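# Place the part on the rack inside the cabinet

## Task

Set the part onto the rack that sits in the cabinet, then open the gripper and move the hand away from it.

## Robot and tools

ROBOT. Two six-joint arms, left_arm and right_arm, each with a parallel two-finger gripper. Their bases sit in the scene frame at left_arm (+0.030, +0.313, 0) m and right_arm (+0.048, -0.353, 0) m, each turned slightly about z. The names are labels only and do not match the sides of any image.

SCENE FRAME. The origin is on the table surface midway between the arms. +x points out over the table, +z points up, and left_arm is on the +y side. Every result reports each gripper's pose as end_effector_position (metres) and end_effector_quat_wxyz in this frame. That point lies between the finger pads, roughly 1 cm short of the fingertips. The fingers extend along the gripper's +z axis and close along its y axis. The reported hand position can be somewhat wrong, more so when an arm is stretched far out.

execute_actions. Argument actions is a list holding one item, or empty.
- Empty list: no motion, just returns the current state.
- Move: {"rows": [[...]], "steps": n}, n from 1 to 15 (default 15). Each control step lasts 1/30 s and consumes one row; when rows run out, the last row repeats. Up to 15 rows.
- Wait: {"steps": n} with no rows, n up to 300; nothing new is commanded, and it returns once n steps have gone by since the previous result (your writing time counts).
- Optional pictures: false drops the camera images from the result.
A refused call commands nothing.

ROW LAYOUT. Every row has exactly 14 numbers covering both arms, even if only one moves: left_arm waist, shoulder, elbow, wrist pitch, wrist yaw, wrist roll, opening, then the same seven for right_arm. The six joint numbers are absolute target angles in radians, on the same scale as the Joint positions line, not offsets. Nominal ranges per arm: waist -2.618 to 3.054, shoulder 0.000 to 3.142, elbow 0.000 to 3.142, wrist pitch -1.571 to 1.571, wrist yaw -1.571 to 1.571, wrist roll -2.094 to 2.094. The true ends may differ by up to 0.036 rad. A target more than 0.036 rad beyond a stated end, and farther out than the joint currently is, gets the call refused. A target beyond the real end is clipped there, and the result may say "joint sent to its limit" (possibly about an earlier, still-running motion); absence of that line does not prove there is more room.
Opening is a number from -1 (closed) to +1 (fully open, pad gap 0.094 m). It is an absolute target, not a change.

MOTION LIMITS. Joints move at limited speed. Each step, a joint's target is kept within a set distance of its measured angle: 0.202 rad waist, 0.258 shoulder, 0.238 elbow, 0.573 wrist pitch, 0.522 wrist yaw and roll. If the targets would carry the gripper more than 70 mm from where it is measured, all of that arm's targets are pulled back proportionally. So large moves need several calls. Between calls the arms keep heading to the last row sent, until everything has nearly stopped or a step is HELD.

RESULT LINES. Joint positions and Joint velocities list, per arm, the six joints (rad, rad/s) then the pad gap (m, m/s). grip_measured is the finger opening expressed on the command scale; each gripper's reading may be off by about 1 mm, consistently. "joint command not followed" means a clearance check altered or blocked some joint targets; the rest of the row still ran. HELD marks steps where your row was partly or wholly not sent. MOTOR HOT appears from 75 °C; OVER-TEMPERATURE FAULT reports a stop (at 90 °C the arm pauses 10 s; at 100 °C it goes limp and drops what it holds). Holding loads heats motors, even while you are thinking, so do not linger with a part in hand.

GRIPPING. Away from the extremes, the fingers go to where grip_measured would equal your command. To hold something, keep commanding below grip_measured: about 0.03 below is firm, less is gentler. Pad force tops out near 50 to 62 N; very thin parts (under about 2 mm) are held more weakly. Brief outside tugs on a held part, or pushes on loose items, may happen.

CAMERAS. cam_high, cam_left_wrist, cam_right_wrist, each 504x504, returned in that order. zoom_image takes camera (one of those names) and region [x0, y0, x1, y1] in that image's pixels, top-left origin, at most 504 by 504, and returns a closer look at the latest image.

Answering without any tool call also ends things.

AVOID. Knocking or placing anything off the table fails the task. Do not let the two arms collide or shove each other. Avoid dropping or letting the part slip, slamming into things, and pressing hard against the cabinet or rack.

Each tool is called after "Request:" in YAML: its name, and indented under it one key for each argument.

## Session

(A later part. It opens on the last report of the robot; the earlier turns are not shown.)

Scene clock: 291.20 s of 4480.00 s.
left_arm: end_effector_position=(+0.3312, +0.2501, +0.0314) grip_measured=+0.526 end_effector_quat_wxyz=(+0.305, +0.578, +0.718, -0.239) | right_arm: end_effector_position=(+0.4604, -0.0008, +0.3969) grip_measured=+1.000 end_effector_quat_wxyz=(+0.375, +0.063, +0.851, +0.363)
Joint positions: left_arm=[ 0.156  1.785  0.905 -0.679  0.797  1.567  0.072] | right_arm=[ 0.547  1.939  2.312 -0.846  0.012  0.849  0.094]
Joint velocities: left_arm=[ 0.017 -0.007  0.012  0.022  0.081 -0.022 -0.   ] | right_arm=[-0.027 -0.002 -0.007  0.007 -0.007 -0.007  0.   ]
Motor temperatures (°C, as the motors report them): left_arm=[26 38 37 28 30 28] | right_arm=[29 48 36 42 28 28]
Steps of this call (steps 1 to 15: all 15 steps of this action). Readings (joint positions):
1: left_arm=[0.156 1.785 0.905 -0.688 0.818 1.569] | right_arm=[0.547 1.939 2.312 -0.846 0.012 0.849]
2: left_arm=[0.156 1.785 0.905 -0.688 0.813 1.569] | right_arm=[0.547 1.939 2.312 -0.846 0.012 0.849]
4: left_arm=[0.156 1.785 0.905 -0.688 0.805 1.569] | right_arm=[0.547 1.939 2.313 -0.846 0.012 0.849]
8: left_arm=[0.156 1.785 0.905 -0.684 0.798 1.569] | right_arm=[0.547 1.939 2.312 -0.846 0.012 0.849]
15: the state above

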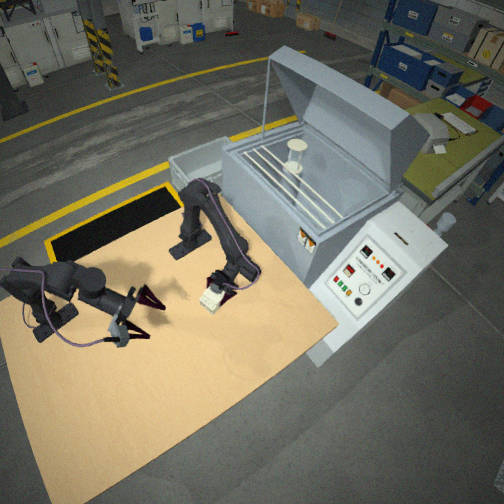

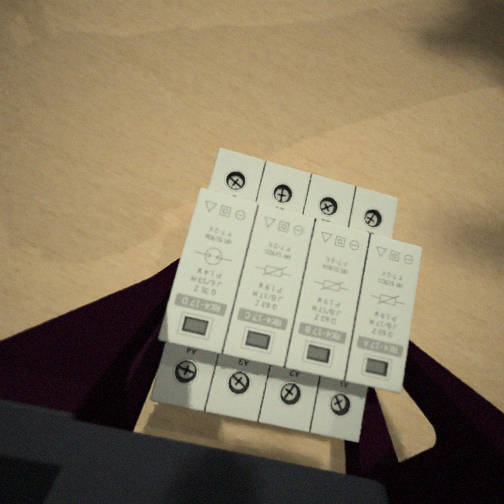

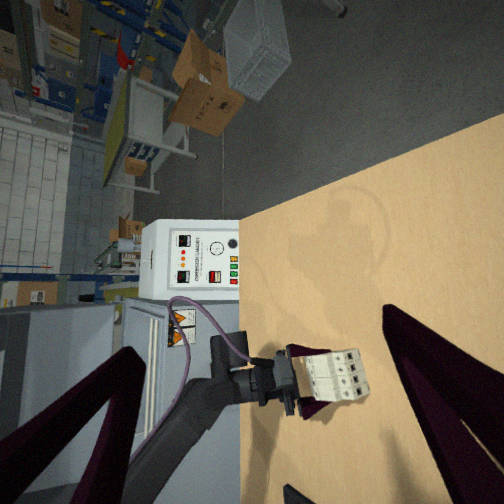

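Request:
execute_actions:
  actions:
    - {"rows": [ [0.146,1.783,0.914,-0.682,0.806,1.562,0.49, 0.547,1.939,2.313,-0.846,0.012,0.849,1], [0.146,1.783,0.932,-0.686,0.812,1.562,0.49, 0.547,1.939,2.313,-0.846,0.012,0.849,1], [0.146,1.782,0.947,-0.698,0.817,1.562,0.49, 0.547,1.939,2.313,-0.846,0.012,0.849,1], [0.146,1.782,0.963,-0.716,0.817,1.562,0.49, 0.547,1.939,2.313,-0.846,0.012,0.849,1], [0.146,1.781,0.983,-0.738,0.817,1.562,0.49, 0.547,1.939,2.313,-0.846,0.012,0.849,1], [0.146,1.781,1.006,-0.762,0.817,1.561,0.49, 0.547,1.939,2.313,-0.846,0.012,0.849,1], [0.151,1.780,1.033,-0.787,0.817,1.559,0.49, 0.547,1.939,2.313,-0.846,0.012,0.849,1], [0.156,1.779,1.063,-0.813,0.817,1.552,0.49, 0.547,1.939,2.313,-0.846,0.012,0.849,1], [0.161,1.778,1.096,-0.838,0.817,1.540,0.49, 0.547,1.939,2.313,-0.846,0.012,0.849,1], [0.165,1.777,1.132,-0.864,0.816,1.525,0.49, 0.547,1.939,2.313,-0.846,0.012,0.849,1], [0.167,1.776,1.170,-0.888,0.816,1.505,0.49, 0.547,1.939,2.313,-0.846,0.012,0.849,1], [0.171,1.774,1.209,-0.912,0.815,1.482,0.49, 0.547,1.939,2.313,-0.846,0.012,0.849,1], [0.178,1.773,1.251,-0.932,0.813,1.455,0.49, 0.547,1.939,2.313,-0.846,0.012,0.849,1], [0.188,1.772,1.294,-0.950,0.812,1.424,0.49, 0.547,1.939,2.313,-0.846,0.012,0.849,1], [0.200,1.771,1.337,-0.965,0.809,1.391,0.49, 0.547,1.939,2.313,-0.846,0.012,0.849,1] ], "steps": 15}
  pictures: false

Request:
execute_actions:
  actions:
    - {"rows": [ [0.215,1.769,1.382,-0.977,0.805,1.355,0.49, 0.547,1.939,2.313,-0.846,0.012,0.849,1], [0.231,1.768,1.428,-0.987,0.801,1.316,0.49, 0.547,1.939,2.313,-0.846,0.012,0.849,1], [0.251,1.767,1.473,-0.994,0.795,1.275,0.49, 0.547,1.939,2.313,-0.846,0.012,0.849,1], [0.272,1.765,1.519,-0.998,0.788,1.231,0.49, 0.547,1.939,2.313,-0.846,0.012,0.849,1], [0.295,1.764,1.564,-1.0,0.780,1.186,0.49, 0.547,1.939,2.313,-0.846,0.012,0.849,1], [0.320,1.762,1.609,-1.0,0.770,1.139,0.49, 0.547,1.939,2.313,-0.846,0.012,0.849,1], [0.346,1.761,1.653,-1.0,0.758,1.090,0.49, 0.547,1.939,2.313,-0.846,0.012,0.849,1], [0.374,1.760,1.696,-1.0,0.744,1.040,0.49, 0.547,1.939,2.313,-0.846,0.012,0.849,1], [0.404,1.759,1.737,-1.0,0.729,0.989,0.49, 0.547,1.939,2.313,-0.846,0.012,0.849,1], [0.434,1.757,1.777,-1.0,0.710,0.937,0.49, 0.547,1.939,2.313,-0.846,0.012,0.849,1], [0.466,1.756,1.815,-1.0,0.690,0.884,0.49, 0.547,1.939,2.313,-0.846,0.012,0.849,1], [0.499,1.755,1.850,-1.0,0.666,0.831,0.49, 0.547,1.939,2.313,-0.846,0.012,0.849,1], [0.533,1.754,1.883,-1.0,0.641,0.778,0.49, 0.547,1.939,2.313,-0.846,0.012,0.849,1], [0.568,1.753,1.913,-1.0,0.613,0.724,0.49, 0.547,1.939,2.313,-0.846,0.012,0.849,1], [0.604,1.752,1.940,-1.0,0.583,0.671,0.49, 0.547,1.939,2.313,-0.846,0.012,0.849,1] ], "steps": 15}
  pictures: false

Request:
execute_actions:
  actions:
    - {"rows": [ [0.640,1.752,1.964,-1.0,0.551,0.618,0.49, 0.547,1.939,2.313,-0.846,0.012,0.849,1], [0.677,1.751,1.984,-1.0,0.517,0.566,0.49, 0.547,1.939,2.313,-0.846,0.012,0.849,1], [0.714,1.751,2.000,-1.0,0.481,0.515,0.49, 0.547,1.939,2.313,-0.846,0.012,0.849,1], [0.751,1.750,2.012,-1.0,0.444,0.465,0.49, 0.547,1.939,2.313,-0.846,0.012,0.849,1], [0.789,1.750,2.019,-1.0,0.405,0.416,0.49, 0.547,1.939,2.313,-0.846,0.012,0.849,1], [0.826,1.750,2.022,-1.0,0.366,0.369,0.49, 0.547,1.939,2.313,-0.846,0.012,0.849,1], [0.863,1.750,2.022,-1.0,0.326,0.324,0.49, 0.547,1.939,2.313,-0.846,0.012,0.849,1], [0.900,1.750,2.022,-1.0,0.286,0.280,0.49, 0.547,1.939,2.313,-0.846,0.012,0.849,1], [0.937,1.750,2.022,-1.0,0.247,0.239,0.49, 0.547,1.939,2.313,-0.846,0.012,0.849,1], [0.973,1.750,2.022,-1.0,0.208,0.200,0.49, 0.547,1.939,2.313,-0.846,0.012,0.849,1], [1.009,1.750,2.022,-1.0,0.172,0.164,0.49, 0.547,1.939,2.313,-0.846,0.012,0.849,1], [1.044,1.750,2.022,-1.0,0.138,0.131,0.49, 0.547,1.939,2.313,-0.846,0.012,0.849,1], [1.078,1.750,2.022,-1.0,0.106,0.100,0.49, 0.547,1.939,2.313,-0.846,0.012,0.849,1], [1.111,1.750,2.022,-1.0,0.078,0.073,0.49, 0.547,1.939,2.313,-0.846,0.012,0.849,1], [1.143,1.750,2.022,-1.0,0.053,0.050,0.49, 0.547,1.939,2.313,-0.846,0.012,0.849,1] ], "steps": 15}
  pictures: false

Request:
execute_actions:
  actions:
    - {"rows": [ [1.173,1.750,2.022,-1.0,0.032,0.030,0.49, 0.547,1.939,2.313,-0.846,0.012,0.849,1], [1.203,1.750,2.022,-1.0,0.015,0.014,0.49, 0.547,1.939,2.313,-0.846,0.012,0.849,1], [1.231,1.750,2.022,-1.0,0.003,0.002,0.49, 0.547,1.939,2.313,-0.846,0.012,0.849,1], [1.257,1.750,2.022,-1.0,-0.005,-0.006,0.49, 0.547,1.939,2.313,-0.846,0.012,0.849,1], [1.282,1.750,2.022,-1.0,-0.007,-0.008,0.49, 0.547,1.939,2.313,-0.846,0.012,0.849,1], [1.305,1.750,2.022,-1.0,-0.007,-0.008,0.49, 0.547,1.939,2.313,-0.846,0.012,0.849,1], [1.326,1.750,2.022,-1.0,-0.007,-0.008,0.49, 0.547,1.939,2.313,-0.846,0.012,0.849,1], [1.346,1.750,2.022,-1.0,-0.007,-0.008,0.49, 0.547,1.939,2.313,-0.846,0.012,0.849,1], [1.362,1.750,2.022,-1.0,-0.007,-0.008,0.49, 0.547,1.939,2.313,-0.846,0.012,0.849,1], [1.377,1.750,2.022,-1.0,-0.007,-0.008,0.49, 0.547,1.939,2.313,-0.846,0.012,0.849,1], [1.389,1.750,2.022,-1.0,-0.007,-0.008,0.49, 0.547,1.939,2.313,-0.846,0.012,0.849,1], [1.399,1.750,2.022,-1.0,-0.007,-0.008,0.49, 0.547,1.939,2.313,-0.846,0.012,0.849,1], [1.406,1.750,2.022,-1.0,-0.007,-0.008,0.49, 0.547,1.939,2.313,-0.846,0.012,0.849,1], [1.411,1.750,2.022,-1.0,-0.007,-0.008,0.49, 0.547,1.939,2.313,-0.846,0.012,0.849,1], [1.412,1.750,2.022,-1.0,-0.007,-0.008,0.49, 0.547,1.939,2.313,-0.846,0.012,0.849,1] ], "steps": 15}
  pictures: false

Request:
execute_actions:
  actions:
    - {"steps": 12}

Scene clock: 388.83 s of 4480.00 s.
left_arm: end_effector_position=(+0.3887, +0.2723, +0.0979) grip_measured=+0.526 end_effector_quat_wxyz=(+0.313, +0.566, +0.737, -0.194) | right_arm: end_effector_position=(+0.4604, -0.0008, +0.3969) grip_measured=+1.000 end_effector_quat_wxyz=(+0.375, +0.063, +0.851, +0.363)
Joint positions: left_arm=[ 0.165  1.785  1.225 -0.885  0.747  1.487  0.072] | right_arm=[ 0.547  1.939  2.312 -0.846  0.012  0.849  0.094]
Joint velocities: left_arm=[ 0.168  0.027  1.233 -0.535  0.007 -0.637  0.001] | right_arm=[-0.002 -0.007 -0.012 -0.022  0.022  0.007  0.   ]
Motor temperatures (°C, as the motors report them): left_arm=[26 40 37 28 30 28] | right_arm=[29 50 37 44 28 28]
Steps of this call (steps 1 to 15: the robot went on to your last target; steps 16 to 90: nothing new was sent; then 94.13 s passed at rest; steps 91 to 105: all 15 steps of this action). Readings (joint positions):
91: left_arm=[0.156 1.785 0.905 -0.679 0.797 1.567] | right_arm=[0.547 1.939 2.312 -0.846 0.012 0.849]
92: left_arm=[0.156 1.785 0.905 -0.679 0.797 1.567] | right_arm=[0.547 1.939 2.312 -0.846 0.012 0.849]
94: left_arm=[0.156 1.785 0.912 -0.685 0.794 1.567] | right_arm=[0.547 1.939 2.312 -0.846 0.012 0.849]
98: left_arm=[0.156 1.785 0.970 -0.744 0.762 1.565] | right_arm=[0.547 1.939 2.312 -0.846 0.012 0.849]
105: the state above

Scene clock: 389.33 s of 4480.00 s.
left_arm: end_effector_position=(+0.4573, +0.4751, +0.2825) grip_measured=+0.525 end_effector_quat_wxyz=(+0.421, +0.231, +0.877, -0.014) | right_arm: end_effector_position=(+0.4604, -0.0009, +0.3970) grip_measured=+1.000 end_effector_quat_wxyz=(+0.375, +0.063, +0.851, +0.363)
Joint positions: left_arm=[ 0.532  1.785  1.854 -0.995  0.632  0.89   0.072] | right_arm=[ 0.547  1.939  2.313 -0.846  0.012  0.849  0.094]
Joint velocities: left_arm=[ 0.984 -0.002  0.872 -0.037 -0.608 -1.414 -0.001] | right_arm=[ 0.007  0.007  0.002  0.022  0.007 -0.037  0.   ]
Motor temperatures (°C, as the motors report them): left_arm=[26 40 37 28 30 28] | right_arm=[29 50 37 44 28 28]
Steps of this call (steps 1 to 15: all 15 steps of this action). Readings (joint positions):
1: left_arm=[0.173 1.785 1.269 -0.902 0.747 1.463] | right_arm=[0.547 1.939 2.312 -0.846 0.012 0.849]
2: left_arm=[0.185 1.785 1.313 -0.919 0.746 1.437] | right_arm=[0.547 1.939 2.312 -0.846 0.012 0.849]
4: left_arm=[0.216 1.785 1.403 -0.946 0.744 1.375] | right_arm=[0.547 1.939 2.312 -0.846 0.012 0.849]
8: left_arm=[0.309 1.785 1.584 -0.978 0.725 1.223] | right_arm=[0.547 1.939 2.312 -0.846 0.012 0.849]
15: the state above

Scene clock: 389.83 s of 4480.00 s.
left_arm: end_effector_position=(+0.2494, +0.7301, +0.3012) grip_measured=+0.524 end_effector_quat_wxyz=(+0.329, -0.398, +0.841, +0.164) | right_arm: end_effector_position=(+0.4604, -0.0008, +0.3969) grip_measured=+1.000 end_effector_quat_wxyz=(+0.375, +0.063, +0.851, +0.363)
Joint positions: left_arm=[ 1.086  1.785  1.981 -1.028  0.165  0.198  0.072] | right_arm=[ 0.547  1.939  2.312 -0.846  0.012  0.849  0.094]
Joint velocities: left_arm=[ 0.955  0.002  0.022 -0.051 -0.886 -1.004  0.001] | right_arm=[-0.002 -0.002 -0.007 -0.037 -0.007 -0.022  0.   ]
Motor temperatures (°C, as the motors report them): left_arm=[26 40 37 28 30 28] | right_arm=[29 50 37 44 28 28]
Steps of this call (steps 1 to 15: all 15 steps of this action). Readings (joint positions):
1: left_arm=[0.568 1.785 1.883 -0.996 0.611 0.839] | right_arm=[0.547 1.939 2.313 -0.846 0.012 0.849]
2: left_arm=[0.605 1.785 1.908 -0.997 0.588 0.788] | right_arm=[0.547 1.939 2.312 -0.846 0.012 0.849]
4: left_arm=[0.679 1.785 1.949 -0.999 0.535 0.686] | right_arm=[0.547 1.939 2.312 -0.846 0.012 0.849]
8: left_arm=[0.830 1.785 1.981 -1.002 0.409 0.487] | right_arm=[0.547 1.939 2.312 -0.846 0.012 0.849]
15: the state above

Scene clock: 390.33 s of 4480.00 s.
left_arm: end_effector_position=(+0.0756, +0.7796, +0.2965) grip_measured=+0.524 end_effector_quat_wxyz=(+0.258, -0.625, +0.696, +0.241) | right_arm: end_effector_position=(+0.4604, -0.0009, +0.3970) grip_measured=+1.000 end_effector_quat_wxyz=(+0.375, +0.063, +0.851, +0.363)
Joint positions: left_arm=[ 1.407  1.785  1.981 -1.046 -0.01   0.007  0.072] | right_arm=[ 0.547  1.939  2.313 -0.846  0.012  0.849  0.094]
Joint velocities: left_arm=[ 0.129 -0.007 -0.012 -0.051 -0.081 -0.066  0.001] | right_arm=[ 0.002 -0.007 -0.007  0.051 -0.007 -0.007  0.   ]
Motor temperatures (°C, as the motors report them): left_arm=[26 40 37 28 30 28] | right_arm=[29 50 37 44 28 28]
Steps of this call (steps 1 to 15: all 15 steps of this action). Readings (joint positions):
1: left_arm=[1.120 1.785 1.981 -1.031 0.135 0.167] | right_arm=[0.547 1.939 2.312 -0.846 0.012 0.849]
2: left_arm=[1.152 1.785 1.981 -1.033 0.108 0.138] | right_arm=[0.547 1.939 2.312 -0.846 0.012 0.849]
4: left_arm=[1.213 1.785 1.981 -1.035 0.063 0.090] | right_arm=[0.547 1.939 2.313 -0.846 0.012 0.849]
8: left_arm=[1.314 1.785 1.981 -1.040 0.014 0.037] | right_arm=[0.547 1.939 2.312 -0.846 0.012 0.849]
15: the state above

Scene clock: 390.73 s of 4480.00 s.
left_arm: end_effector_position=(+0.0737, +0.7794, +0.2961) grip_measured=+0.524 end_effector_quat_wxyz=(+0.257, -0.629, +0.693, +0.239) | right_arm: end_effector_position=(+0.4604, -0.0008, +0.3969) grip_measured=+1.000 end_effector_quat_wxyz=(+0.375, +0.063, +0.851, +0.363)
Joint positions: left_arm=[ 1.411  1.785  1.981 -1.049 -0.01   0.001  0.072] | right_arm=[ 0.547  1.939  2.312 -0.846  0.012  0.849  0.094]
Joint velocities: left_arm=[ 0.017 -0.007 -0.027 -0.007 -0.007 -0.037 -0.001] | right_arm=[ 0.002 -0.012  0.002 -0.022 -0.037  0.051  0.   ]
Motor temperatures (°C, as the motors report them): left_arm=[26 40 38 28 30 28] | right_arm=[29 50 37 44 28 28]
Steps of this call (steps 1 to 12: the robot went on to your last target). Readings (joint positions):
1: left_arm=[1.410 1.785 1.981 -1.047 -0.011 0.006] | right_arm=[0.547 1.939 2.312 -0.846 0.012 0.849]
2: left_arm=[1.411 1.785 1.981 -1.047 -0.012 0.004] | right_arm=[0.547 1.939 2.312 -0.846 0.012 0.849]
4: left_arm=[1.411 1.785 1.981 -1.048 -0.011 0.003] | right_arm=[0.547 1.939 2.312 -0.846 0.012 0.849]
8: left_arm=[1.411 1.785 1.981 -1.049 -0.010 0.002] | right_arm=[0.547 1.939 2.312 -0.846 0.012 0.849]
12: the state above

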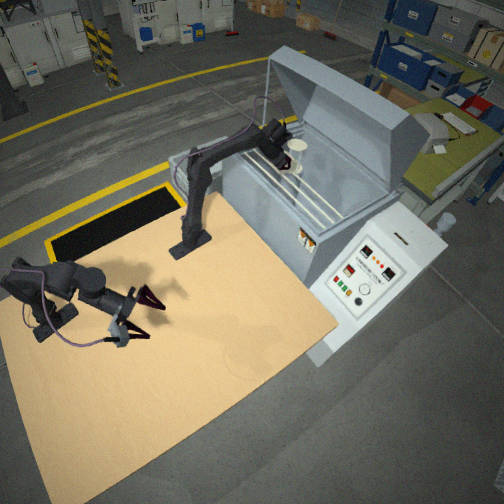

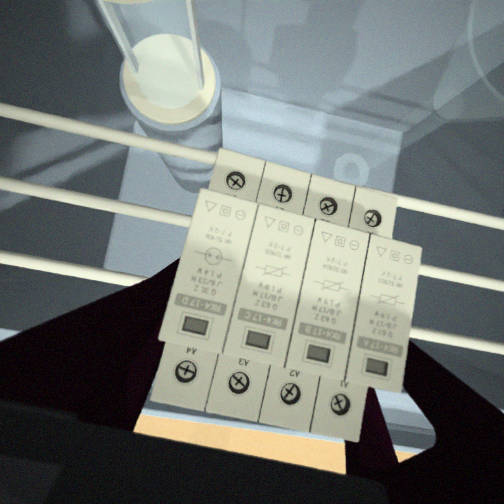

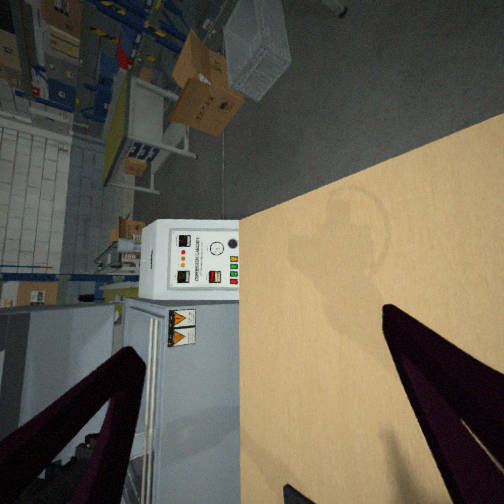

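Request:
execute_actions:
  actions: []

Scene clock: 407.60 s of 4480.00 s.
left_arm: end_effector_position=(+0.0737, +0.7794, +0.2961) grip_measured=+0.524 end_effector_quat_wxyz=(+0.257, -0.629, +0.693, +0.239) | right_arm: end_effector_position=(+0.4604, -0.0008, +0.3969) grip_measured=+1.000 end_effector_quat_wxyz=(+0.375, +0.063, +0.851, +0.363)
Joint positions: left_arm=[ 1.411  1.785  1.981 -1.049 -0.01   0.001  0.072] | right_arm=[ 0.547  1.939  2.312 -0.846  0.012  0.849  0.094]
Joint velocities: left_arm=[-0.012 -0.012 -0.012 -0.007  0.022  0.066  0.001] | right_arm=[ 0.007 -0.007  0.002 -0.007 -0.007  0.037  0.   ]
Motor temperatures (°C, as the motors report them): left_arm=[26 46 42 34 29 28] | right_arm=[29 51 37 44 28 28]
Steps of this call (steps 1 to 15: the robot went on to your last target; steps 16 to 90: nothing new was sent; then 13.87 s passed at rest). Readings (joint positions):
1: left_arm=[1.411 1.785 1.981 -1.049 -0.010 0.001] | right_arm=[0.547 1.939 2.312 -0.846 0.012 0.849]
2: left_arm=[1.411 1.785 1.981 -1.049 -0.010 0.001] | right_arm=[0.547 1.939 2.312 -0.846 0.012 0.849]
4: left_arm=[1.411 1.785 1.981 -1.049 -0.010 0.001] | right_arm=[0.547 1.939 2.312 -0.846 0.012 0.849]
8: left_arm=[1.411 1.785 1.981 -1.049 -0.010 0.001] | right_arm=[0.547 1.939 2.312 -0.846 0.012 0.849]
90: the state above
All arms were judged still, so your last target was given up. Only a new action makes them travel on or press farther. Fingers that are still opening or closing keep moving.

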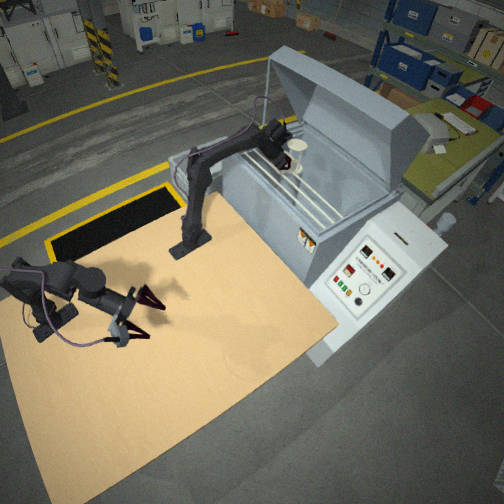

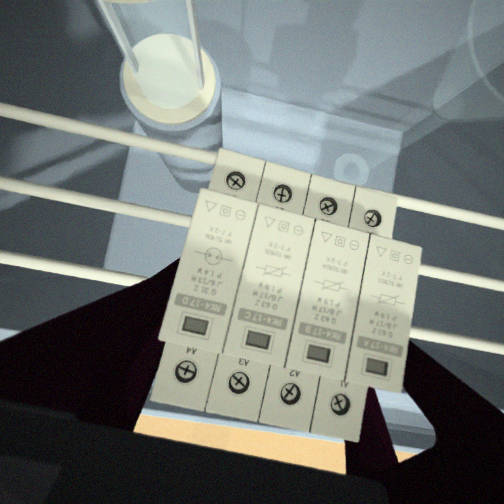

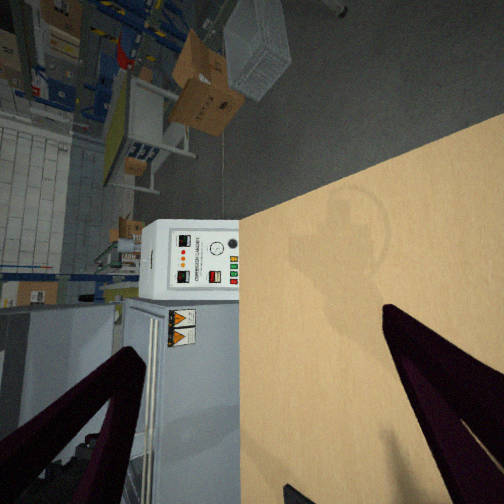

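Request:
execute_actions:
  actions:
    - {"rows": [[1.412,1.7446,1.9839,-0.9990,-0.007,-0.008,0.49,0.547,1.939,2.313,-0.846,0.012,0.849,1],[1.412,1.7434,1.9806,-0.9962,-0.007,-0.008,0.49,0.547,1.939,2.313,-0.846,0.012,0.849,1],[1.412,1.7415,1.9753,-0.9916,-0.007,-0.008,0.49,0.547,1.939,2.313,-0.846,0.012,0.849,1],[1.412,1.7390,1.9682,-0.9855,-0.007,-0.008,0.49,0.547,1.939,2.313,-0.846,0.012,0.849,1],[1.412,1.7358,1.9594,-0.9779,-0.007,-0.008,0.49,0.547,1.939,2.313,-0.846,0.012,0.849,1],[1.412,1.7321,1.9491,-0.9689,-0.007,-0.008,0.49,0.547,1.939,2.313,-0.846,0.012,0.849,1],[1.412,1.7279,1.9374,-0.9588,-0.007,-0.008,0.49,0.547,1.939,2.313,-0.846,0.012,0.849,1],[1.412,1.7232,1.9245,-0.9476,-0.007,-0.008,0.49,0.547,1.939,2.313,-0.846,0.012,0.849,1],[1.412,1.7182,1.9105,-0.9354,-0.007,-0.008,0.49,0.547,1.939,2.313,-0.846,0.012,0.849,1],[1.412,1.7129,1.8956,-0.9225,-0.007,-0.008,0.49,0.547,1.939,2.313,-0.846,0.012,0.849,1],[1.412,1.7072,1.8799,-0.9089,-0.007,-0.008,0.49,0.547,1.939,2.313,-0.846,0.012,0.849,1],[1.412,1.7014,1.8636,-0.8948,-0.007,-0.008,0.49,0.547,1.939,2.313,-0.846,0.012,0.849,1],[1.412,1.6953,1.8468,-0.8802,-0.007,-0.008,0.49,0.547,1.939,2.313,-0.846,0.012,0.849,1],[1.412,1.6892,1.8297,-0.8654,-0.007,-0.008,0.49,0.547,1.939,2.313,-0.846,0.012,0.849,1],[1.412,1.6830,1.8125,-0.8505,-0.007,-0.008,0.49,0.547,1.939,2.313,-0.846,0.012,0.849,1]], "steps": 15}
  pictures: false

Request:
execute_actions:
  actions:
    - {"rows": [[1.412,1.6768,1.7953,-0.8356,-0.007,-0.008,0.49,0.547,1.939,2.313,-0.846,0.012,0.849,1],[1.412,1.6707,1.7782,-0.8208,-0.007,-0.008,0.49,0.547,1.939,2.313,-0.846,0.012,0.849,1],[1.412,1.6646,1.7614,-0.8062,-0.007,-0.008,0.49,0.547,1.939,2.313,-0.846,0.012,0.849,1],[1.412,1.6588,1.7451,-0.7921,-0.007,-0.008,0.49,0.547,1.939,2.313,-0.846,0.012,0.849,1],[1.412,1.6531,1.7294,-0.7785,-0.007,-0.008,0.49,0.547,1.939,2.313,-0.846,0.012,0.849,1],[1.412,1.6478,1.7145,-0.7656,-0.007,-0.008,0.49,0.547,1.939,2.313,-0.846,0.012,0.849,1],[1.412,1.6428,1.7005,-0.7534,-0.007,-0.008,0.49,0.547,1.939,2.313,-0.846,0.012,0.849,1],[1.412,1.6381,1.6876,-0.7422,-0.007,-0.008,0.49,0.547,1.939,2.313,-0.846,0.012,0.849,1],[1.412,1.6339,1.6759,-0.7321,-0.007,-0.008,0.49,0.547,1.939,2.313,-0.846,0.012,0.849,1],[1.412,1.6302,1.6656,-0.7231,-0.007,-0.008,0.49,0.547,1.939,2.313,-0.846,0.012,0.849,1],[1.412,1.6270,1.6568,-0.7155,-0.007,-0.008,0.49,0.547,1.939,2.313,-0.846,0.012,0.849,1],[1.412,1.6245,1.6497,-0.7094,-0.007,-0.008,0.49,0.547,1.939,2.313,-0.846,0.012,0.849,1],[1.412,1.6226,1.6444,-0.7048,-0.007,-0.008,0.49,0.547,1.939,2.313,-0.846,0.012,0.849,1],[1.412,1.6214,1.6411,-0.7020,-0.007,-0.008,0.49,0.547,1.939,2.313,-0.846,0.012,0.849,1],[1.412,1.6210,1.6400,-0.7010,-0.007,-0.008,0.49,0.547,1.939,2.313,-0.846,0.012,0.849,1]], "steps": 15}
  pictures: false

Request:
execute_actions:
  actions:
    - {"rows": [[1.412,1.6210,1.6400,-0.7010,-0.007,-0.008,0.49,0.547,1.939,2.313,-0.846,0.012,0.849,1]], "steps": 10}

Scene clock: 462.50 s of 4480.00 s.
left_arm: end_effector_position=(+0.0730, +0.7721, +0.2746) grip_measured=+0.524 end_effector_quat_wxyz=(+0.253, -0.631, +0.695, +0.235) | right_arm: end_effector_position=(+0.4604, -0.0009, +0.3970) grip_measured=+1.000 end_effector_quat_wxyz=(+0.375, +0.063, +0.851, +0.363)
Joint positions: left_arm=[ 1.411  1.732  1.835 -0.969 -0.01   0.001  0.072] | right_arm=[ 0.547  1.939  2.313 -0.846  0.012  0.849  0.094]
Joint velocities: left_arm=[ 0.002 -0.173 -0.481  0.344 -0.081 -0.022 -0.   ] | right_arm=[ 0.017 -0.002  0.002 -0.066  0.007 -0.007  0.   ]
Motor temperatures (°C, as the motors report them): left_arm=[26 52 46 39 29 28] | right_arm=[29 52 38 44 28 28]
Steps of this call (steps 1 to 90: nothing new was sent; then 51.40 s passed at rest; steps 91 to 105: all 15 steps of this action). Readings (joint positions):
91: left_arm=[1.411 1.785 1.981 -1.049 -0.010 0.001] | right_arm=[0.547 1.939 2.312 -0.846 0.012 0.849]
92: left_arm=[1.411 1.785 1.981 -1.049 -0.010 0.001] | right_arm=[0.547 1.939 2.313 -0.846 0.012 0.849]
94: left_arm=[1.411 1.783 1.978 -1.047 -0.010 0.001] | right_arm=[0.547 1.939 2.312 -0.846 0.012 0.849]
98: left_arm=[1.411 1.768 1.942 -1.034 -0.010 0.001] | right_arm=[0.547 1.939 2.313 -0.846 0.012 0.849]
105: the state above

Scene clock: 463.00 s of 4480.00 s.
left_arm: end_effector_position=(+0.0728, +0.7703, +0.2514) grip_measured=+0.524 end_effector_quat_wxyz=(+0.265, -0.627, +0.690, +0.246) | right_arm: end_effector_position=(+0.4604, -0.0008, +0.3969) grip_measured=+1.000 end_effector_quat_wxyz=(+0.375, +0.063, +0.851, +0.363)
Joint positions: left_arm=[ 1.411  1.665  1.638 -0.803 -0.01   0.001  0.072] | right_arm=[ 0.547  1.939  2.312 -0.846  0.012  0.849  0.094]
Joint velocities: left_arm=[-0.007 -0.037 -0.12   0.081 -0.007  0.066 -0.001] | right_arm=[ 0.002  0.007  0.012 -0.007 -0.007 -0.051  0.   ]
Motor temperatures (°C, as the motors report them): left_arm=[26 52 46 39 29 28] | right_arm=[29 52 38 44 28 28]
Steps of this call (steps 1 to 15: all 15 steps of this action). Readings (joint positions):
1: left_arm=[1.411 1.727 1.818 -0.957 -0.010 0.001] | right_arm=[0.547 1.939 2.313 -0.846 0.012 0.849]
2: left_arm=[1.411 1.721 1.800 -0.944 -0.010 0.001] | right_arm=[0.547 1.939 2.313 -0.846 0.012 0.849]
4: left_arm=[1.411 1.709 1.765 -0.918 -0.010 0.001] | right_arm=[0.547 1.939 2.313 -0.846 0.012 0.849]
8: left_arm=[1.411 1.687 1.703 -0.867 -0.010 0.001] | right_arm=[0.547 1.939 2.313 -0.846 0.012 0.849]
15: the state above

Scene clock: 463.33 s of 4480.00 s.
left_arm: end_effector_position=(+0.0732, +0.7740, +0.2556) grip_measured=+0.524 end_effector_quat_wxyz=(+0.274, -0.623, +0.687, +0.254) | right_arm: end_effector_position=(+0.4604, -0.0008, +0.3969) grip_measured=+1.000 end_effector_quat_wxyz=(+0.375, +0.063, +0.851, +0.363)
Joint positions: left_arm=[ 1.411  1.661  1.633 -0.776 -0.01   0.001  0.072] | right_arm=[ 0.547  1.939  2.312 -0.846  0.012  0.849  0.094]
Joint velocities: left_arm=[-0.007 -0.007  0.007  0.022 -0.051 -0.066  0.001] | right_arm=[-0.002  0.007 -0.002  0.022 -0.066 -0.007  0.   ]
Motor temperatures (°C, as the motors report them): left_arm=[26 52 46 39 29 28] | right_arm=[29 52 38 44 28 28]
Steps of this call (steps 1 to 10: all 10 steps of this action). Readings (joint positions):
1: left_arm=[1.411 1.664 1.635 -0.798 -0.010 0.001] | right_arm=[0.547 1.939 2.313 -0.846 0.012 0.849]
2: left_arm=[1.411 1.664 1.634 -0.794 -0.010 0.001] | right_arm=[0.547 1.939 2.312 -0.846 0.012 0.849]
4: left_arm=[1.411 1.664 1.633 -0.788 -0.010 0.001] | right_arm=[0.547 1.939 2.313 -0.846 0.012 0.849]
8: left_arm=[1.411 1.662 1.633 -0.779 -0.010 0.001] | right_arm=[0.547 1.939 2.312 -0.846 0.012 0.849]
10: the state above

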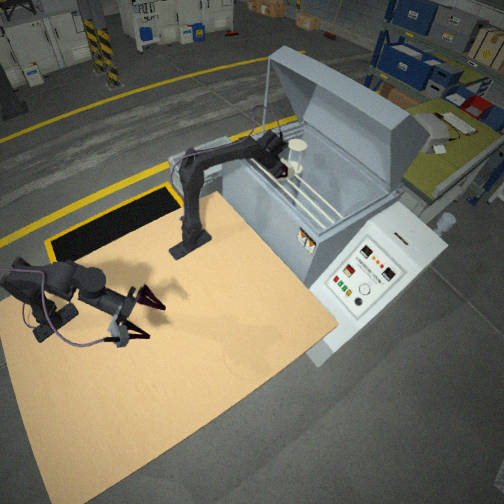

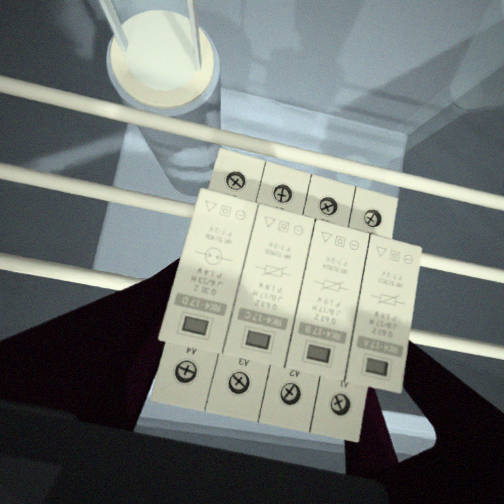

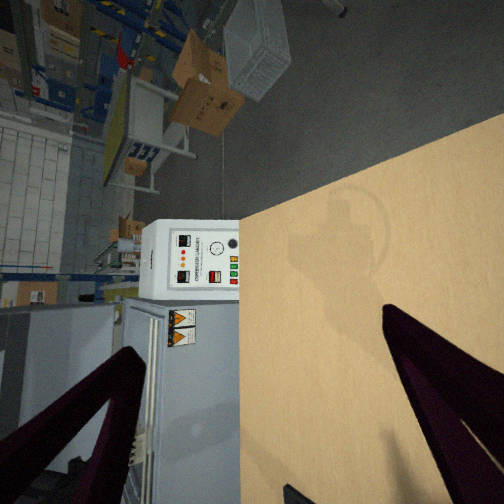

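Request:
zoom_image:
  camera: "cam_right_wrist"
  region: [60, 364, 200, 504]

Request:
zoom_image:
  camera: "cam_high"
  region: [230, 110, 350, 230]

Region (60, 364, 200, 504) of cam_right_wrist's 504x504 image, scaled by 3.600, with more detail than that image has.

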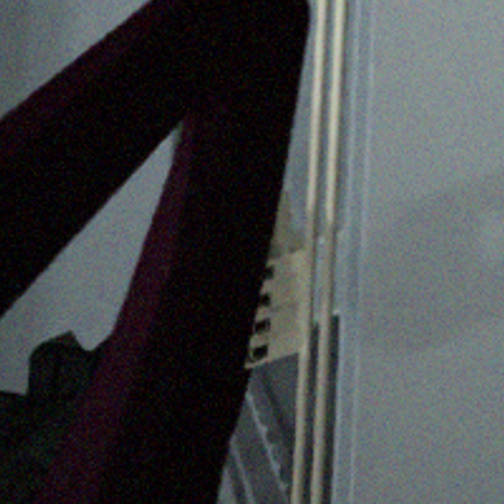

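Region (230, 110, 350, 230) of cam_high's 504x504 image, scaled by 4.200, with more detail than that image has.

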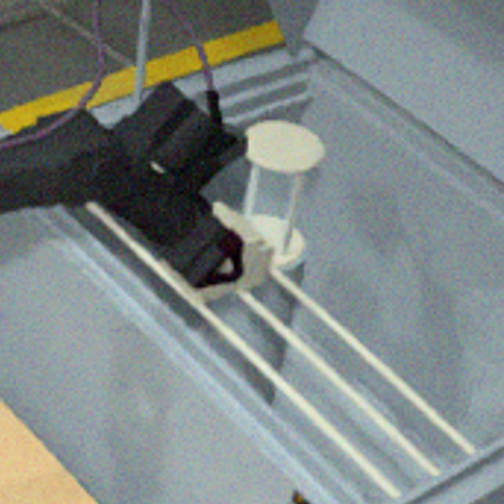

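Request:
execute_actions:
  actions:
    - {"rows": [[1.412,1.621,1.6400,-0.6997,-0.007,-0.008,0.49,0.547,1.939,2.313,-0.846,0.012,0.849,1],[1.412,1.621,1.6400,-0.6961,-0.007,-0.008,0.49,0.547,1.939,2.313,-0.846,0.012,0.849,1],[1.412,1.621,1.6400,-0.6903,-0.007,-0.008,0.49,0.547,1.939,2.313,-0.846,0.012,0.849,1],[1.412,1.621,1.6390,-0.6828,-0.007,-0.008,0.49,0.547,1.939,2.313,-0.846,0.012,0.849,1],[1.412,1.621,1.6360,-0.6738,-0.007,-0.008,0.49,0.547,1.939,2.313,-0.846,0.012,0.849,1],[1.412,1.621,1.6313,-0.6637,-0.007,-0.008,0.49,0.547,1.939,2.313,-0.846,0.012,0.849,1],[1.412,1.621,1.6252,-0.6526,-0.007,-0.008,0.49,0.547,1.939,2.313,-0.846,0.012,0.849,1],[1.412,1.621,1.6179,-0.6410,-0.007,-0.008,0.49,0.547,1.939,2.313,-0.846,0.012,0.849,1],[1.412,1.621,1.6097,-0.6290,-0.007,-0.008,0.49,0.547,1.939,2.313,-0.846,0.012,0.849,1],[1.412,1.621,1.6007,-0.6170,-0.007,-0.008,0.49,0.547,1.939,2.313,-0.846,0.012,0.849,1],[1.412,1.621,1.5912,-0.6054,-0.007,-0.008,0.49,0.547,1.939,2.313,-0.846,0.012,0.849,1],[1.412,1.621,1.5815,-0.5943,-0.007,-0.008,0.49,0.547,1.939,2.313,-0.846,0.012,0.849,1],[1.412,1.621,1.5718,-0.5842,-0.007,-0.008,0.49,0.547,1.939,2.313,-0.846,0.012,0.849,1],[1.412,1.621,1.5623,-0.5752,-0.007,-0.008,0.49,0.547,1.939,2.313,-0.846,0.012,0.849,1],[1.412,1.621,1.5533,-0.5677,-0.007,-0.008,0.49,0.547,1.939,2.313,-0.846,0.012,0.849,1]], "steps": 15}
  pictures: false

Request:
execute_actions:
  actions:
    - {"rows": [[1.412,1.621,1.5451,-0.5619,-0.007,-0.008,0.49,0.547,1.939,2.313,-0.846,0.012,0.849,1],[1.412,1.621,1.5378,-0.5583,-0.007,-0.008,0.49,0.547,1.939,2.313,-0.846,0.012,0.849,1],[1.412,1.621,1.5317,-0.5570,-0.007,-0.008,0.49,0.547,1.939,2.313,-0.846,0.012,0.849,1],[1.412,1.621,1.5270,-0.5570,-0.007,-0.008,0.49,0.547,1.939,2.313,-0.846,0.012,0.849,1],[1.412,1.621,1.5240,-0.5570,-0.007,-0.008,0.49,0.547,1.939,2.313,-0.846,0.012,0.849,1],[1.412,1.621,1.5230,-0.5570,-0.007,-0.008,0.49,0.547,1.939,2.313,-0.846,0.012,0.849,1]], "steps": 15}

Scene clock: 521.37 s of 4480.00 s.
left_arm: end_effector_position=(+0.0740, +0.7823, +0.2466) grip_measured=+0.524 end_effector_quat_wxyz=(+0.287, -0.619, +0.681, +0.266) | right_arm: end_effector_position=(+0.4604, -0.0009, +0.3970) grip_measured=+1.000 end_effector_quat_wxyz=(+0.375, +0.063, +0.851, +0.363)
Joint positions: left_arm=[ 1.411  1.656  1.565 -0.674 -0.01   0.001  0.072] | right_arm=[ 0.547  1.939  2.313 -0.846  0.012  0.849  0.094]
Joint velocities: left_arm=[-0.007 -0.002 -0.3    0.242  0.022 -0.022 -0.002] | right_arm=[-0.002  0.002 -0.012 -0.007 -0.007  0.022  0.   ]
Motor temperatures (°C, as the motors report them): left_arm=[26 55 44 46 29 28] | right_arm=[29 53 38 44 28 28]
Steps of this call (steps 1 to 15: the robot went on to your last target; steps 16 to 90: nothing new was sent; then 54.53 s passed at rest; steps 91 to 105: all 15 steps of this action). Readings (joint positions):
91: left_arm=[1.411 1.661 1.633 -0.774 -0.010 0.001] | right_arm=[0.547 1.939 2.313 -0.846 0.012 0.849]
92: left_arm=[1.411 1.661 1.633 -0.774 -0.010 0.001] | right_arm=[0.547 1.939 2.313 -0.846 0.012 0.849]
94: left_arm=[1.411 1.661 1.633 -0.771 -0.010 0.001] | right_arm=[0.547 1.939 2.313 -0.846 0.012 0.849]
98: left_arm=[1.411 1.659 1.626 -0.745 -0.010 0.001] | right_arm=[0.547 1.939 2.313 -0.846 0.012 0.849]
105: the state above

Scene clock: 521.87 s of 4480.00 s.
left_arm: end_effector_position=(+0.0739, +0.7817, +0.2314) grip_measured=+0.524 end_effector_quat_wxyz=(+0.283, -0.620, +0.683, +0.262) | right_arm: end_effector_position=(+0.4604, -0.0009, +0.3970) grip_measured=+1.000 end_effector_quat_wxyz=(+0.375, +0.063, +0.851, +0.363)
Joint positions: left_arm=[ 1.411  1.656  1.513 -0.635 -0.01   0.001  0.072] | right_arm=[ 0.547  1.939  2.313 -0.846  0.012  0.849  0.094]
Joint velocities: left_arm=[ 0.007 -0.002  0.012  0.051 -0.037  0.007  0.   ] | right_arm=[ 0.002  0.012  0.007 -0.037 -0.007  0.007  0.   ]
Motor temperatures (°C, as the motors report them): left_arm=[26 55 44 46 29 28] | right_arm=[29 53 38 44 28 28]
Steps of this call (steps 1 to 15: all 15 steps of this action). Readings (joint positions):
1: left_arm=[1.411 1.656 1.554 -0.667 -0.010 0.001] | right_arm=[0.547 1.939 2.312 -0.846 0.012 0.849]
2: left_arm=[1.411 1.656 1.545 -0.661 -0.010 0.001] | right_arm=[0.547 1.939 2.313 -0.846 0.012 0.849]
4: left_arm=[1.411 1.656 1.528 -0.652 -0.010 0.001] | right_arm=[0.547 1.939 2.313 -0.846 0.012 0.849]
8: left_arm=[1.411 1.656 1.513 -0.647 -0.010 0.001] | right_arm=[0.547 1.939 2.313 -0.846 0.012 0.849]
15: the state above

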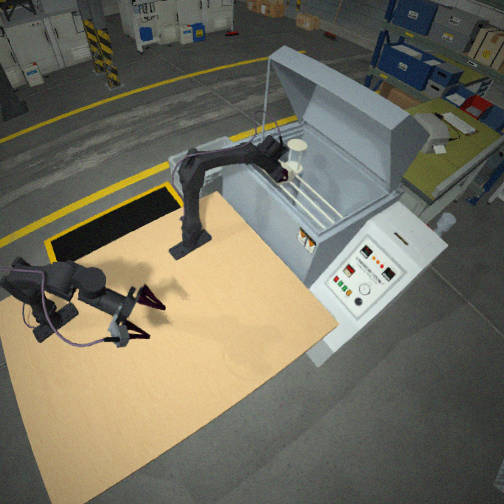

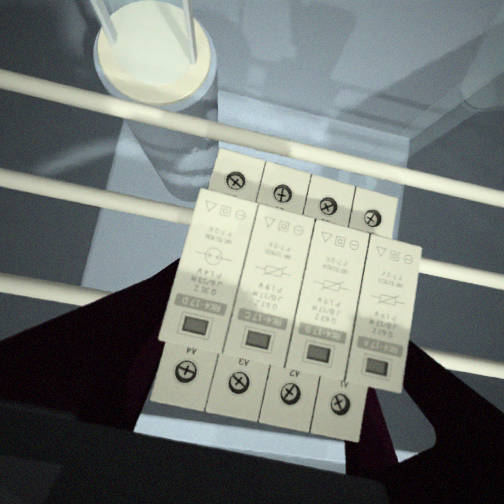

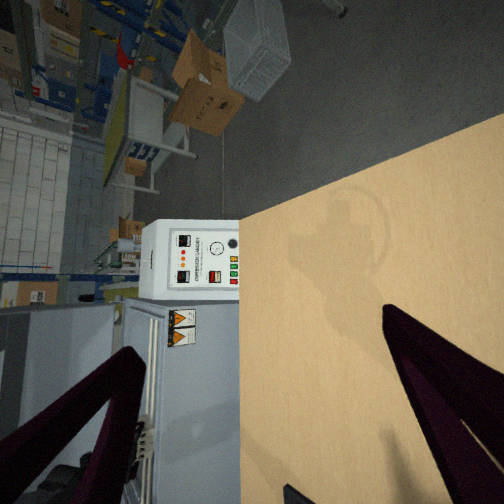

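Request:
zoom_image:
  camera: "cam_right_wrist"
  region: [110, 400, 190, 480]

Request:
zoom_image:
  camera: "cam_high"
  region: [255, 145, 315, 205]

Region (110, 400, 190, 480) of cam_right_wrist's 504x504 image, scaled by 6.300, with more detail than that image has.

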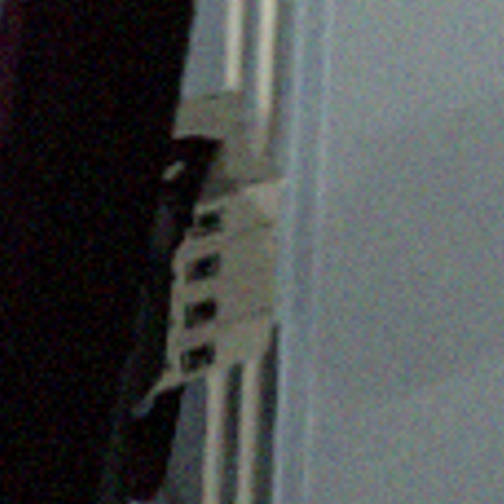

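Region (255, 145, 315, 205) of cam_high's 504x504 image, scaled by 8.400, with more detail than that image has.

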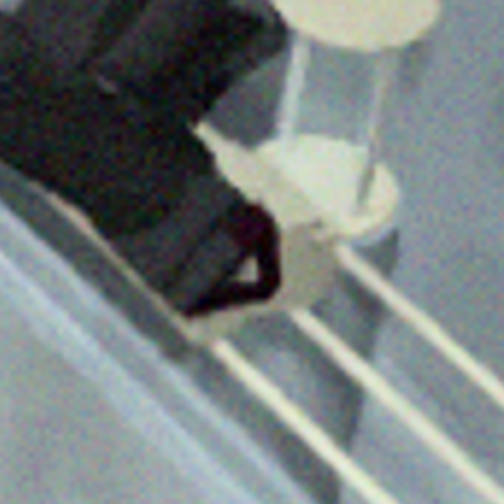

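Request:
execute_actions:
  actions:
    - {"rows": [[1.412,1.621,1.5220,-0.5555,-0.007,-0.008,0.49,0.547,1.939,2.313,-0.846,0.012,0.849,1],[1.412,1.621,1.5205,-0.5530,-0.007,-0.008,0.49,0.547,1.939,2.313,-0.846,0.012,0.849,1],[1.412,1.621,1.5185,-0.5500,-0.007,-0.008,0.49,0.547,1.939,2.313,-0.846,0.012,0.849,1],[1.412,1.621,1.5160,-0.5470,-0.007,-0.008,0.49,0.547,1.939,2.313,-0.846,0.012,0.849,1],[1.412,1.621,1.5135,-0.5440,-0.007,-0.008,0.49,0.547,1.939,2.313,-0.846,0.012,0.849,1],[1.412,1.621,1.5110,-0.5410,-0.007,-0.008,0.49,0.547,1.939,2.313,-0.846,0.012,0.849,1],[1.412,1.621,1.5085,-0.5380,-0.007,-0.008,0.49,0.547,1.939,2.313,-0.846,0.012,0.849,1],[1.412,1.621,1.5060,-0.5350,-0.007,-0.008,0.49,0.547,1.939,2.313,-0.846,0.012,0.849,1],[1.412,1.621,1.5035,-0.5320,-0.007,-0.008,0.49,0.547,1.939,2.313,-0.846,0.012,0.849,1],[1.412,1.621,1.5010,-0.5295,-0.007,-0.008,0.49,0.547,1.939,2.313,-0.846,0.012,0.849,1],[1.412,1.621,1.4985,-0.5270,-0.007,-0.008,0.49,0.547,1.939,2.313,-0.846,0.012,0.849,1],[1.412,1.621,1.4960,-0.5250,-0.007,-0.008,0.49,0.547,1.939,2.313,-0.846,0.012,0.849,1],[1.412,1.621,1.4935,-0.5240,-0.007,-0.008,0.49,0.547,1.939,2.313,-0.846,0.012,0.849,1],[1.412,1.621,1.4910,-0.5230,-0.007,-0.008,0.49,0.547,1.939,2.313,-0.846,0.012,0.849,1],[1.412,1.621,1.4890,-0.5230,-0.007,-0.008,0.49,0.547,1.939,2.313,-0.846,0.012,0.849,1]], "steps": 15}
  pictures: false

Request:
execute_actions:
  actions:
    - {"rows": [[1.412,1.621,1.4880,-0.5230,-0.007,-0.008,0.49,0.547,1.939,2.313,-0.846,0.012,0.849,1]], "steps": 10}

Scene clock: 545.73 s of 4480.00 s.
left_arm: end_effector_position=(+0.0741, +0.7832, +0.2256) grip_measured=+0.524 end_effector_quat_wxyz=(+0.285, -0.620, +0.682, +0.264) | right_arm: end_effector_position=(+0.4604, -0.0008, +0.3969) grip_measured=+1.000 end_effector_quat_wxyz=(+0.375, +0.063, +0.851, +0.363)
Joint positions: left_arm=[ 1.411  1.656  1.486 -0.603 -0.01   0.001  0.072] | right_arm=[ 0.547  1.939  2.312 -0.846  0.012  0.849  0.094]
Joint velocities: left_arm=[ 0.002 -0.002 -0.081  0.007 -0.022 -0.037  0.   ] | right_arm=[-0.007 -0.007 -0.002  0.022 -0.037 -0.022  0.   ]
Motor temperatures (°C, as the motors report them): left_arm=[26 55 45 48 29 28] | right_arm=[29 54 38 44 28 28]
Steps of this call (steps 1 to 15: the robot went on to your last target; steps 16 to 90: nothing new was sent; then 20.37 s passed at rest; steps 91 to 105: all 15 steps of this action). Readings (joint positions):
91: left_arm=[1.411 1.656 1.513 -0.632 -0.010 0.001] | right_arm=[0.547 1.939 2.312 -0.846 0.012 0.849]
92: left_arm=[1.411 1.656 1.513 -0.632 -0.010 0.001] | right_arm=[0.547 1.939 2.312 -0.846 0.012 0.849]
94: left_arm=[1.411 1.656 1.513 -0.630 -0.010 0.001] | right_arm=[0.547 1.939 2.313 -0.846 0.012 0.849]
98: left_arm=[1.411 1.656 1.510 -0.619 -0.010 0.001] | right_arm=[0.547 1.939 2.312 -0.846 0.012 0.849]
105: the state above

Scene clock: 546.07 s of 4480.00 s.
left_arm: end_effector_position=(+0.0741, +0.7830, +0.2237) grip_measured=+0.524 end_effector_quat_wxyz=(+0.284, -0.620, +0.682, +0.263) | right_arm: end_effector_position=(+0.4604, -0.0008, +0.3969) grip_measured=+1.000 end_effector_quat_wxyz=(+0.375, +0.063, +0.851, +0.363)
Joint positions: left_arm=[ 1.411  1.656  1.48  -0.599 -0.01   0.001  0.072] | right_arm=[ 0.547  1.939  2.312 -0.846  0.012  0.849  0.094]
Joint velocities: left_arm=[-0.002 -0.002  0.002 -0.007  0.007  0.037  0.   ] | right_arm=[ 0.002  0.002 -0.012  0.081  0.007 -0.007  0.   ]
Motor temperatures (°C, as the motors report them): left_arm=[26 55 45 48 29 28] | right_arm=[29 54 38 44 28 28]
Steps of this call (steps 1 to 10: all 10 steps of this action). Readings (joint positions):
1: left_arm=[1.411 1.656 1.483 -0.603 -0.010 0.001] | right_arm=[0.547 1.939 2.312 -0.846 0.012 0.849]
2: left_arm=[1.411 1.656 1.481 -0.603 -0.010 0.001] | right_arm=[0.547 1.939 2.312 -0.846 0.012 0.849]
4: left_arm=[1.411 1.656 1.480 -0.603 -0.010 0.001] | right_arm=[0.547 1.939 2.313 -0.846 0.012 0.849]
8: left_arm=[1.411 1.656 1.480 -0.600 -0.010 0.001] | right_arm=[0.547 1.939 2.313 -0.846 0.012 0.849]
10: the state above

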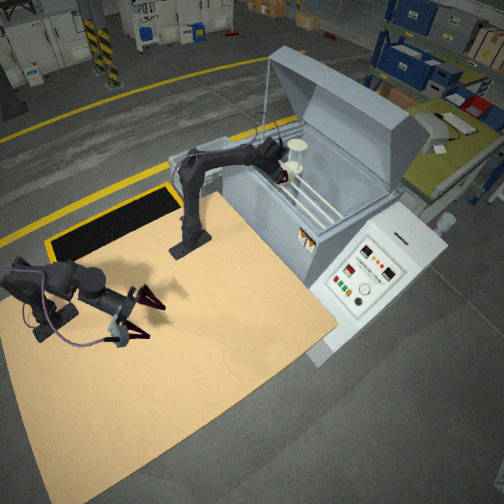

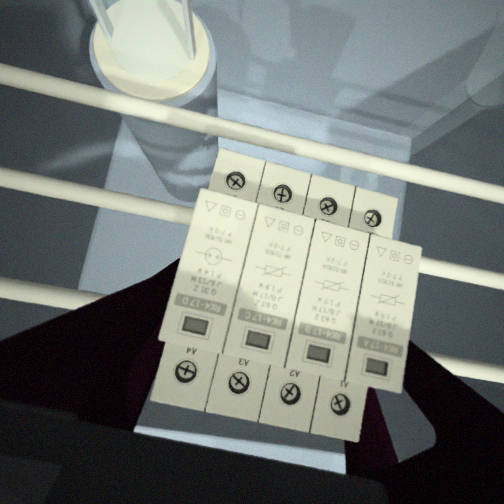

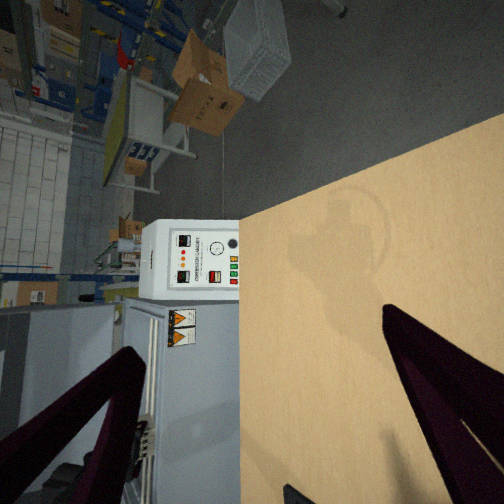

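Request:
execute_actions:
  actions:
    - {"rows": [[1.412,1.621,1.4865,-0.5215,-0.007,-0.008,0.49,0.547,1.939,2.313,-0.846,0.012,0.849,1],[1.412,1.621,1.4850,-0.5195,-0.007,-0.008,0.49,0.547,1.939,2.313,-0.846,0.012,0.849,1],[1.412,1.621,1.4830,-0.5175,-0.007,-0.008,0.49,0.547,1.939,2.313,-0.846,0.012,0.849,1],[1.412,1.621,1.4810,-0.5155,-0.007,-0.008,0.49,0.547,1.939,2.313,-0.846,0.012,0.849,1],[1.412,1.621,1.4790,-0.5135,-0.007,-0.008,0.49,0.547,1.939,2.313,-0.846,0.012,0.849,1],[1.412,1.621,1.4775,-0.5115,-0.007,-0.008,0.49,0.547,1.939,2.313,-0.846,0.012,0.849,1],[1.412,1.621,1.4760,-0.5095,-0.007,-0.008,0.49,0.547,1.939,2.313,-0.846,0.012,0.849,1],[1.412,1.621,1.4745,-0.5075,-0.007,-0.008,0.49,0.547,1.939,2.313,-0.846,0.012,0.849,1],[1.412,1.621,1.4730,-0.5060,-0.007,-0.008,0.49,0.547,1.939,2.313,-0.846,0.012,0.849,1],[1.412,1.621,1.4715,-0.5045,-0.007,-0.008,0.49,0.547,1.939,2.313,-0.846,0.012,0.849,1],[1.412,1.621,1.4700,-0.5030,-0.007,-0.008,0.49,0.547,1.939,2.313,-0.846,0.012,0.849,1],[1.412,1.621,1.4685,-0.5020,-0.007,-0.008,0.49,0.547,1.939,2.313,-0.846,0.012,0.849,1],[1.412,1.621,1.4670,-0.5010,-0.007,-0.008,0.49,0.547,1.939,2.313,-0.846,0.012,0.849,1],[1.412,1.621,1.4655,-0.5000,-0.007,-0.008,0.49,0.547,1.939,2.313,-0.846,0.012,0.849,1],[1.412,1.621,1.4640,-0.5000,-0.007,-0.008,0.49,0.547,1.939,2.313,-0.846,0.012,0.849,1]], "steps": 15}
  pictures: false

Request:
execute_actions:
  actions:
    - {"rows": [[1.412,1.621,1.4640,-0.5000,-0.007,-0.008,0.49,0.547,1.939,2.313,-0.846,0.012,0.849,1]], "steps": 10}

Scene clock: 554.17 s of 4480.00 s.
left_arm: end_effector_position=(+0.0743, +0.7853, +0.2226) grip_measured=+0.524 end_effector_quat_wxyz=(+0.288, -0.618, +0.681, +0.267) | right_arm: end_effector_position=(+0.4604, -0.0008, +0.3969) grip_measured=+1.000 end_effector_quat_wxyz=(+0.375, +0.063, +0.851, +0.363)
Joint positions: left_arm=[ 1.411  1.656  1.467 -0.573 -0.01   0.001  0.072] | right_arm=[ 0.547  1.939  2.312 -0.846  0.012  0.849  0.094]
Joint velocities: left_arm=[-0.002 -0.002  0.012 -0.081 -0.066 -0.022 -0.   ] | right_arm=[-0.002 -0.002 -0.007 -0.066  0.007 -0.051  0.   ]
Motor temperatures (°C, as the motors report them): left_arm=[26 56 45 49 29 28] | right_arm=[29 54 39 44 28 28]
Steps of this call (steps 1 to 15: the robot went on to your last target; steps 16 to 90: nothing new was sent; then 4.60 s passed at rest; steps 91 to 105: all 15 steps of this action). Readings (joint positions):
91: left_arm=[1.411 1.656 1.480 -0.598 -0.010 0.001] | right_arm=[0.547 1.939 2.312 -0.846 0.012 0.849]
92: left_arm=[1.411 1.656 1.480 -0.598 -0.010 0.001] | right_arm=[0.547 1.939 2.312 -0.846 0.012 0.849]
94: left_arm=[1.411 1.656 1.480 -0.596 -0.010 0.001] | right_arm=[0.547 1.939 2.312 -0.846 0.012 0.849]
98: left_arm=[1.411 1.656 1.480 -0.590 -0.010 0.001] | right_arm=[0.547 1.939 2.312 -0.846 0.012 0.849]
105: the state above

Scene clock: 554.50 s of 4480.00 s.
left_arm: end_effector_position=(+0.0743, +0.7854, +0.2228) grip_measured=+0.524 end_effector_quat_wxyz=(+0.289, -0.618, +0.681, +0.267) | right_arm: end_effector_position=(+0.4604, -0.0009, +0.3970) grip_measured=+1.000 end_effector_quat_wxyz=(+0.375, +0.063, +0.851, +0.363)
Joint positions: left_arm=[ 1.411  1.656  1.467 -0.572 -0.01   0.001  0.072] | right_arm=[ 0.547  1.939  2.313 -0.846  0.012  0.849  0.094]
Joint velocities: left_arm=[ 0.007  0.002 -0.017  0.022 -0.037  0.051 -0.001] | right_arm=[-0.002 -0.002 -0.012  0.007 -0.022  0.022  0.   ]
Motor temperatures (°C, as the motors report them): left_arm=[26 56 45 49 29 28] | right_arm=[29 54 39 44 28 28]
Steps of this call (steps 1 to 10: all 10 steps of this action). Readings (joint positions):
1: left_arm=[1.411 1.656 1.467 -0.573 -0.010 0.001] | right_arm=[0.547 1.939 2.313 -0.846 0.012 0.849]
2: left_arm=[1.411 1.656 1.467 -0.573 -0.010 0.001] | right_arm=[0.547 1.939 2.312 -0.846 0.012 0.849]
4: left_arm=[1.411 1.656 1.467 -0.572 -0.010 0.001] | right_arm=[0.547 1.939 2.313 -0.846 0.012 0.849]
8: left_arm=[1.411 1.656 1.467 -0.572 -0.010 0.001] | right_arm=[0.547 1.939 2.313 -0.846 0.012 0.849]
10: the state above

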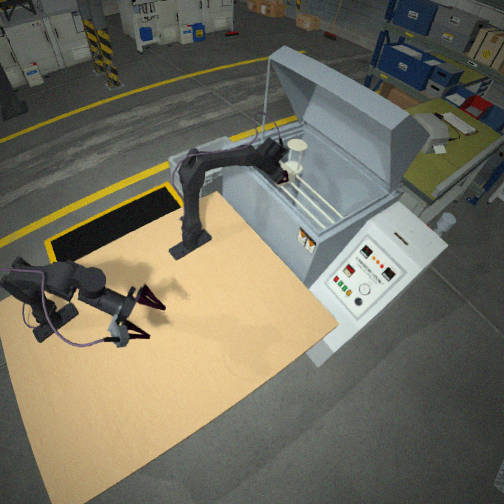

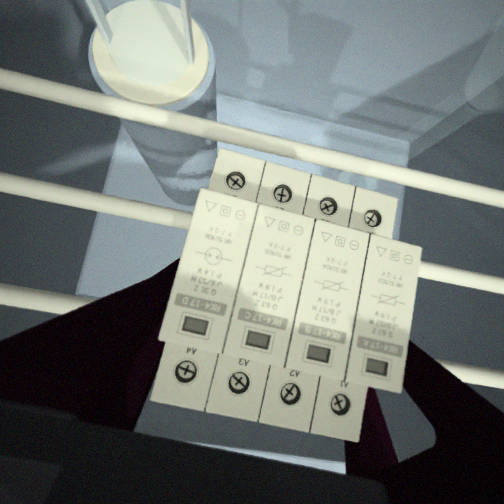

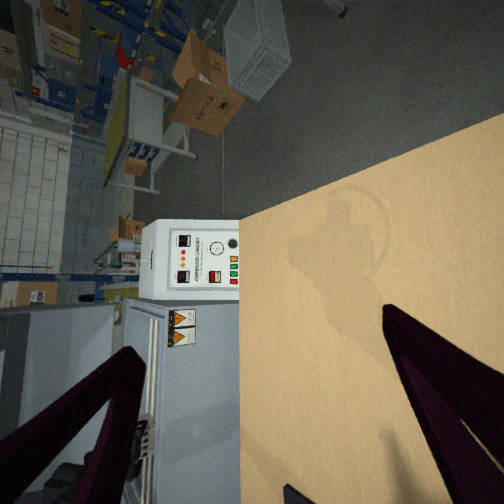

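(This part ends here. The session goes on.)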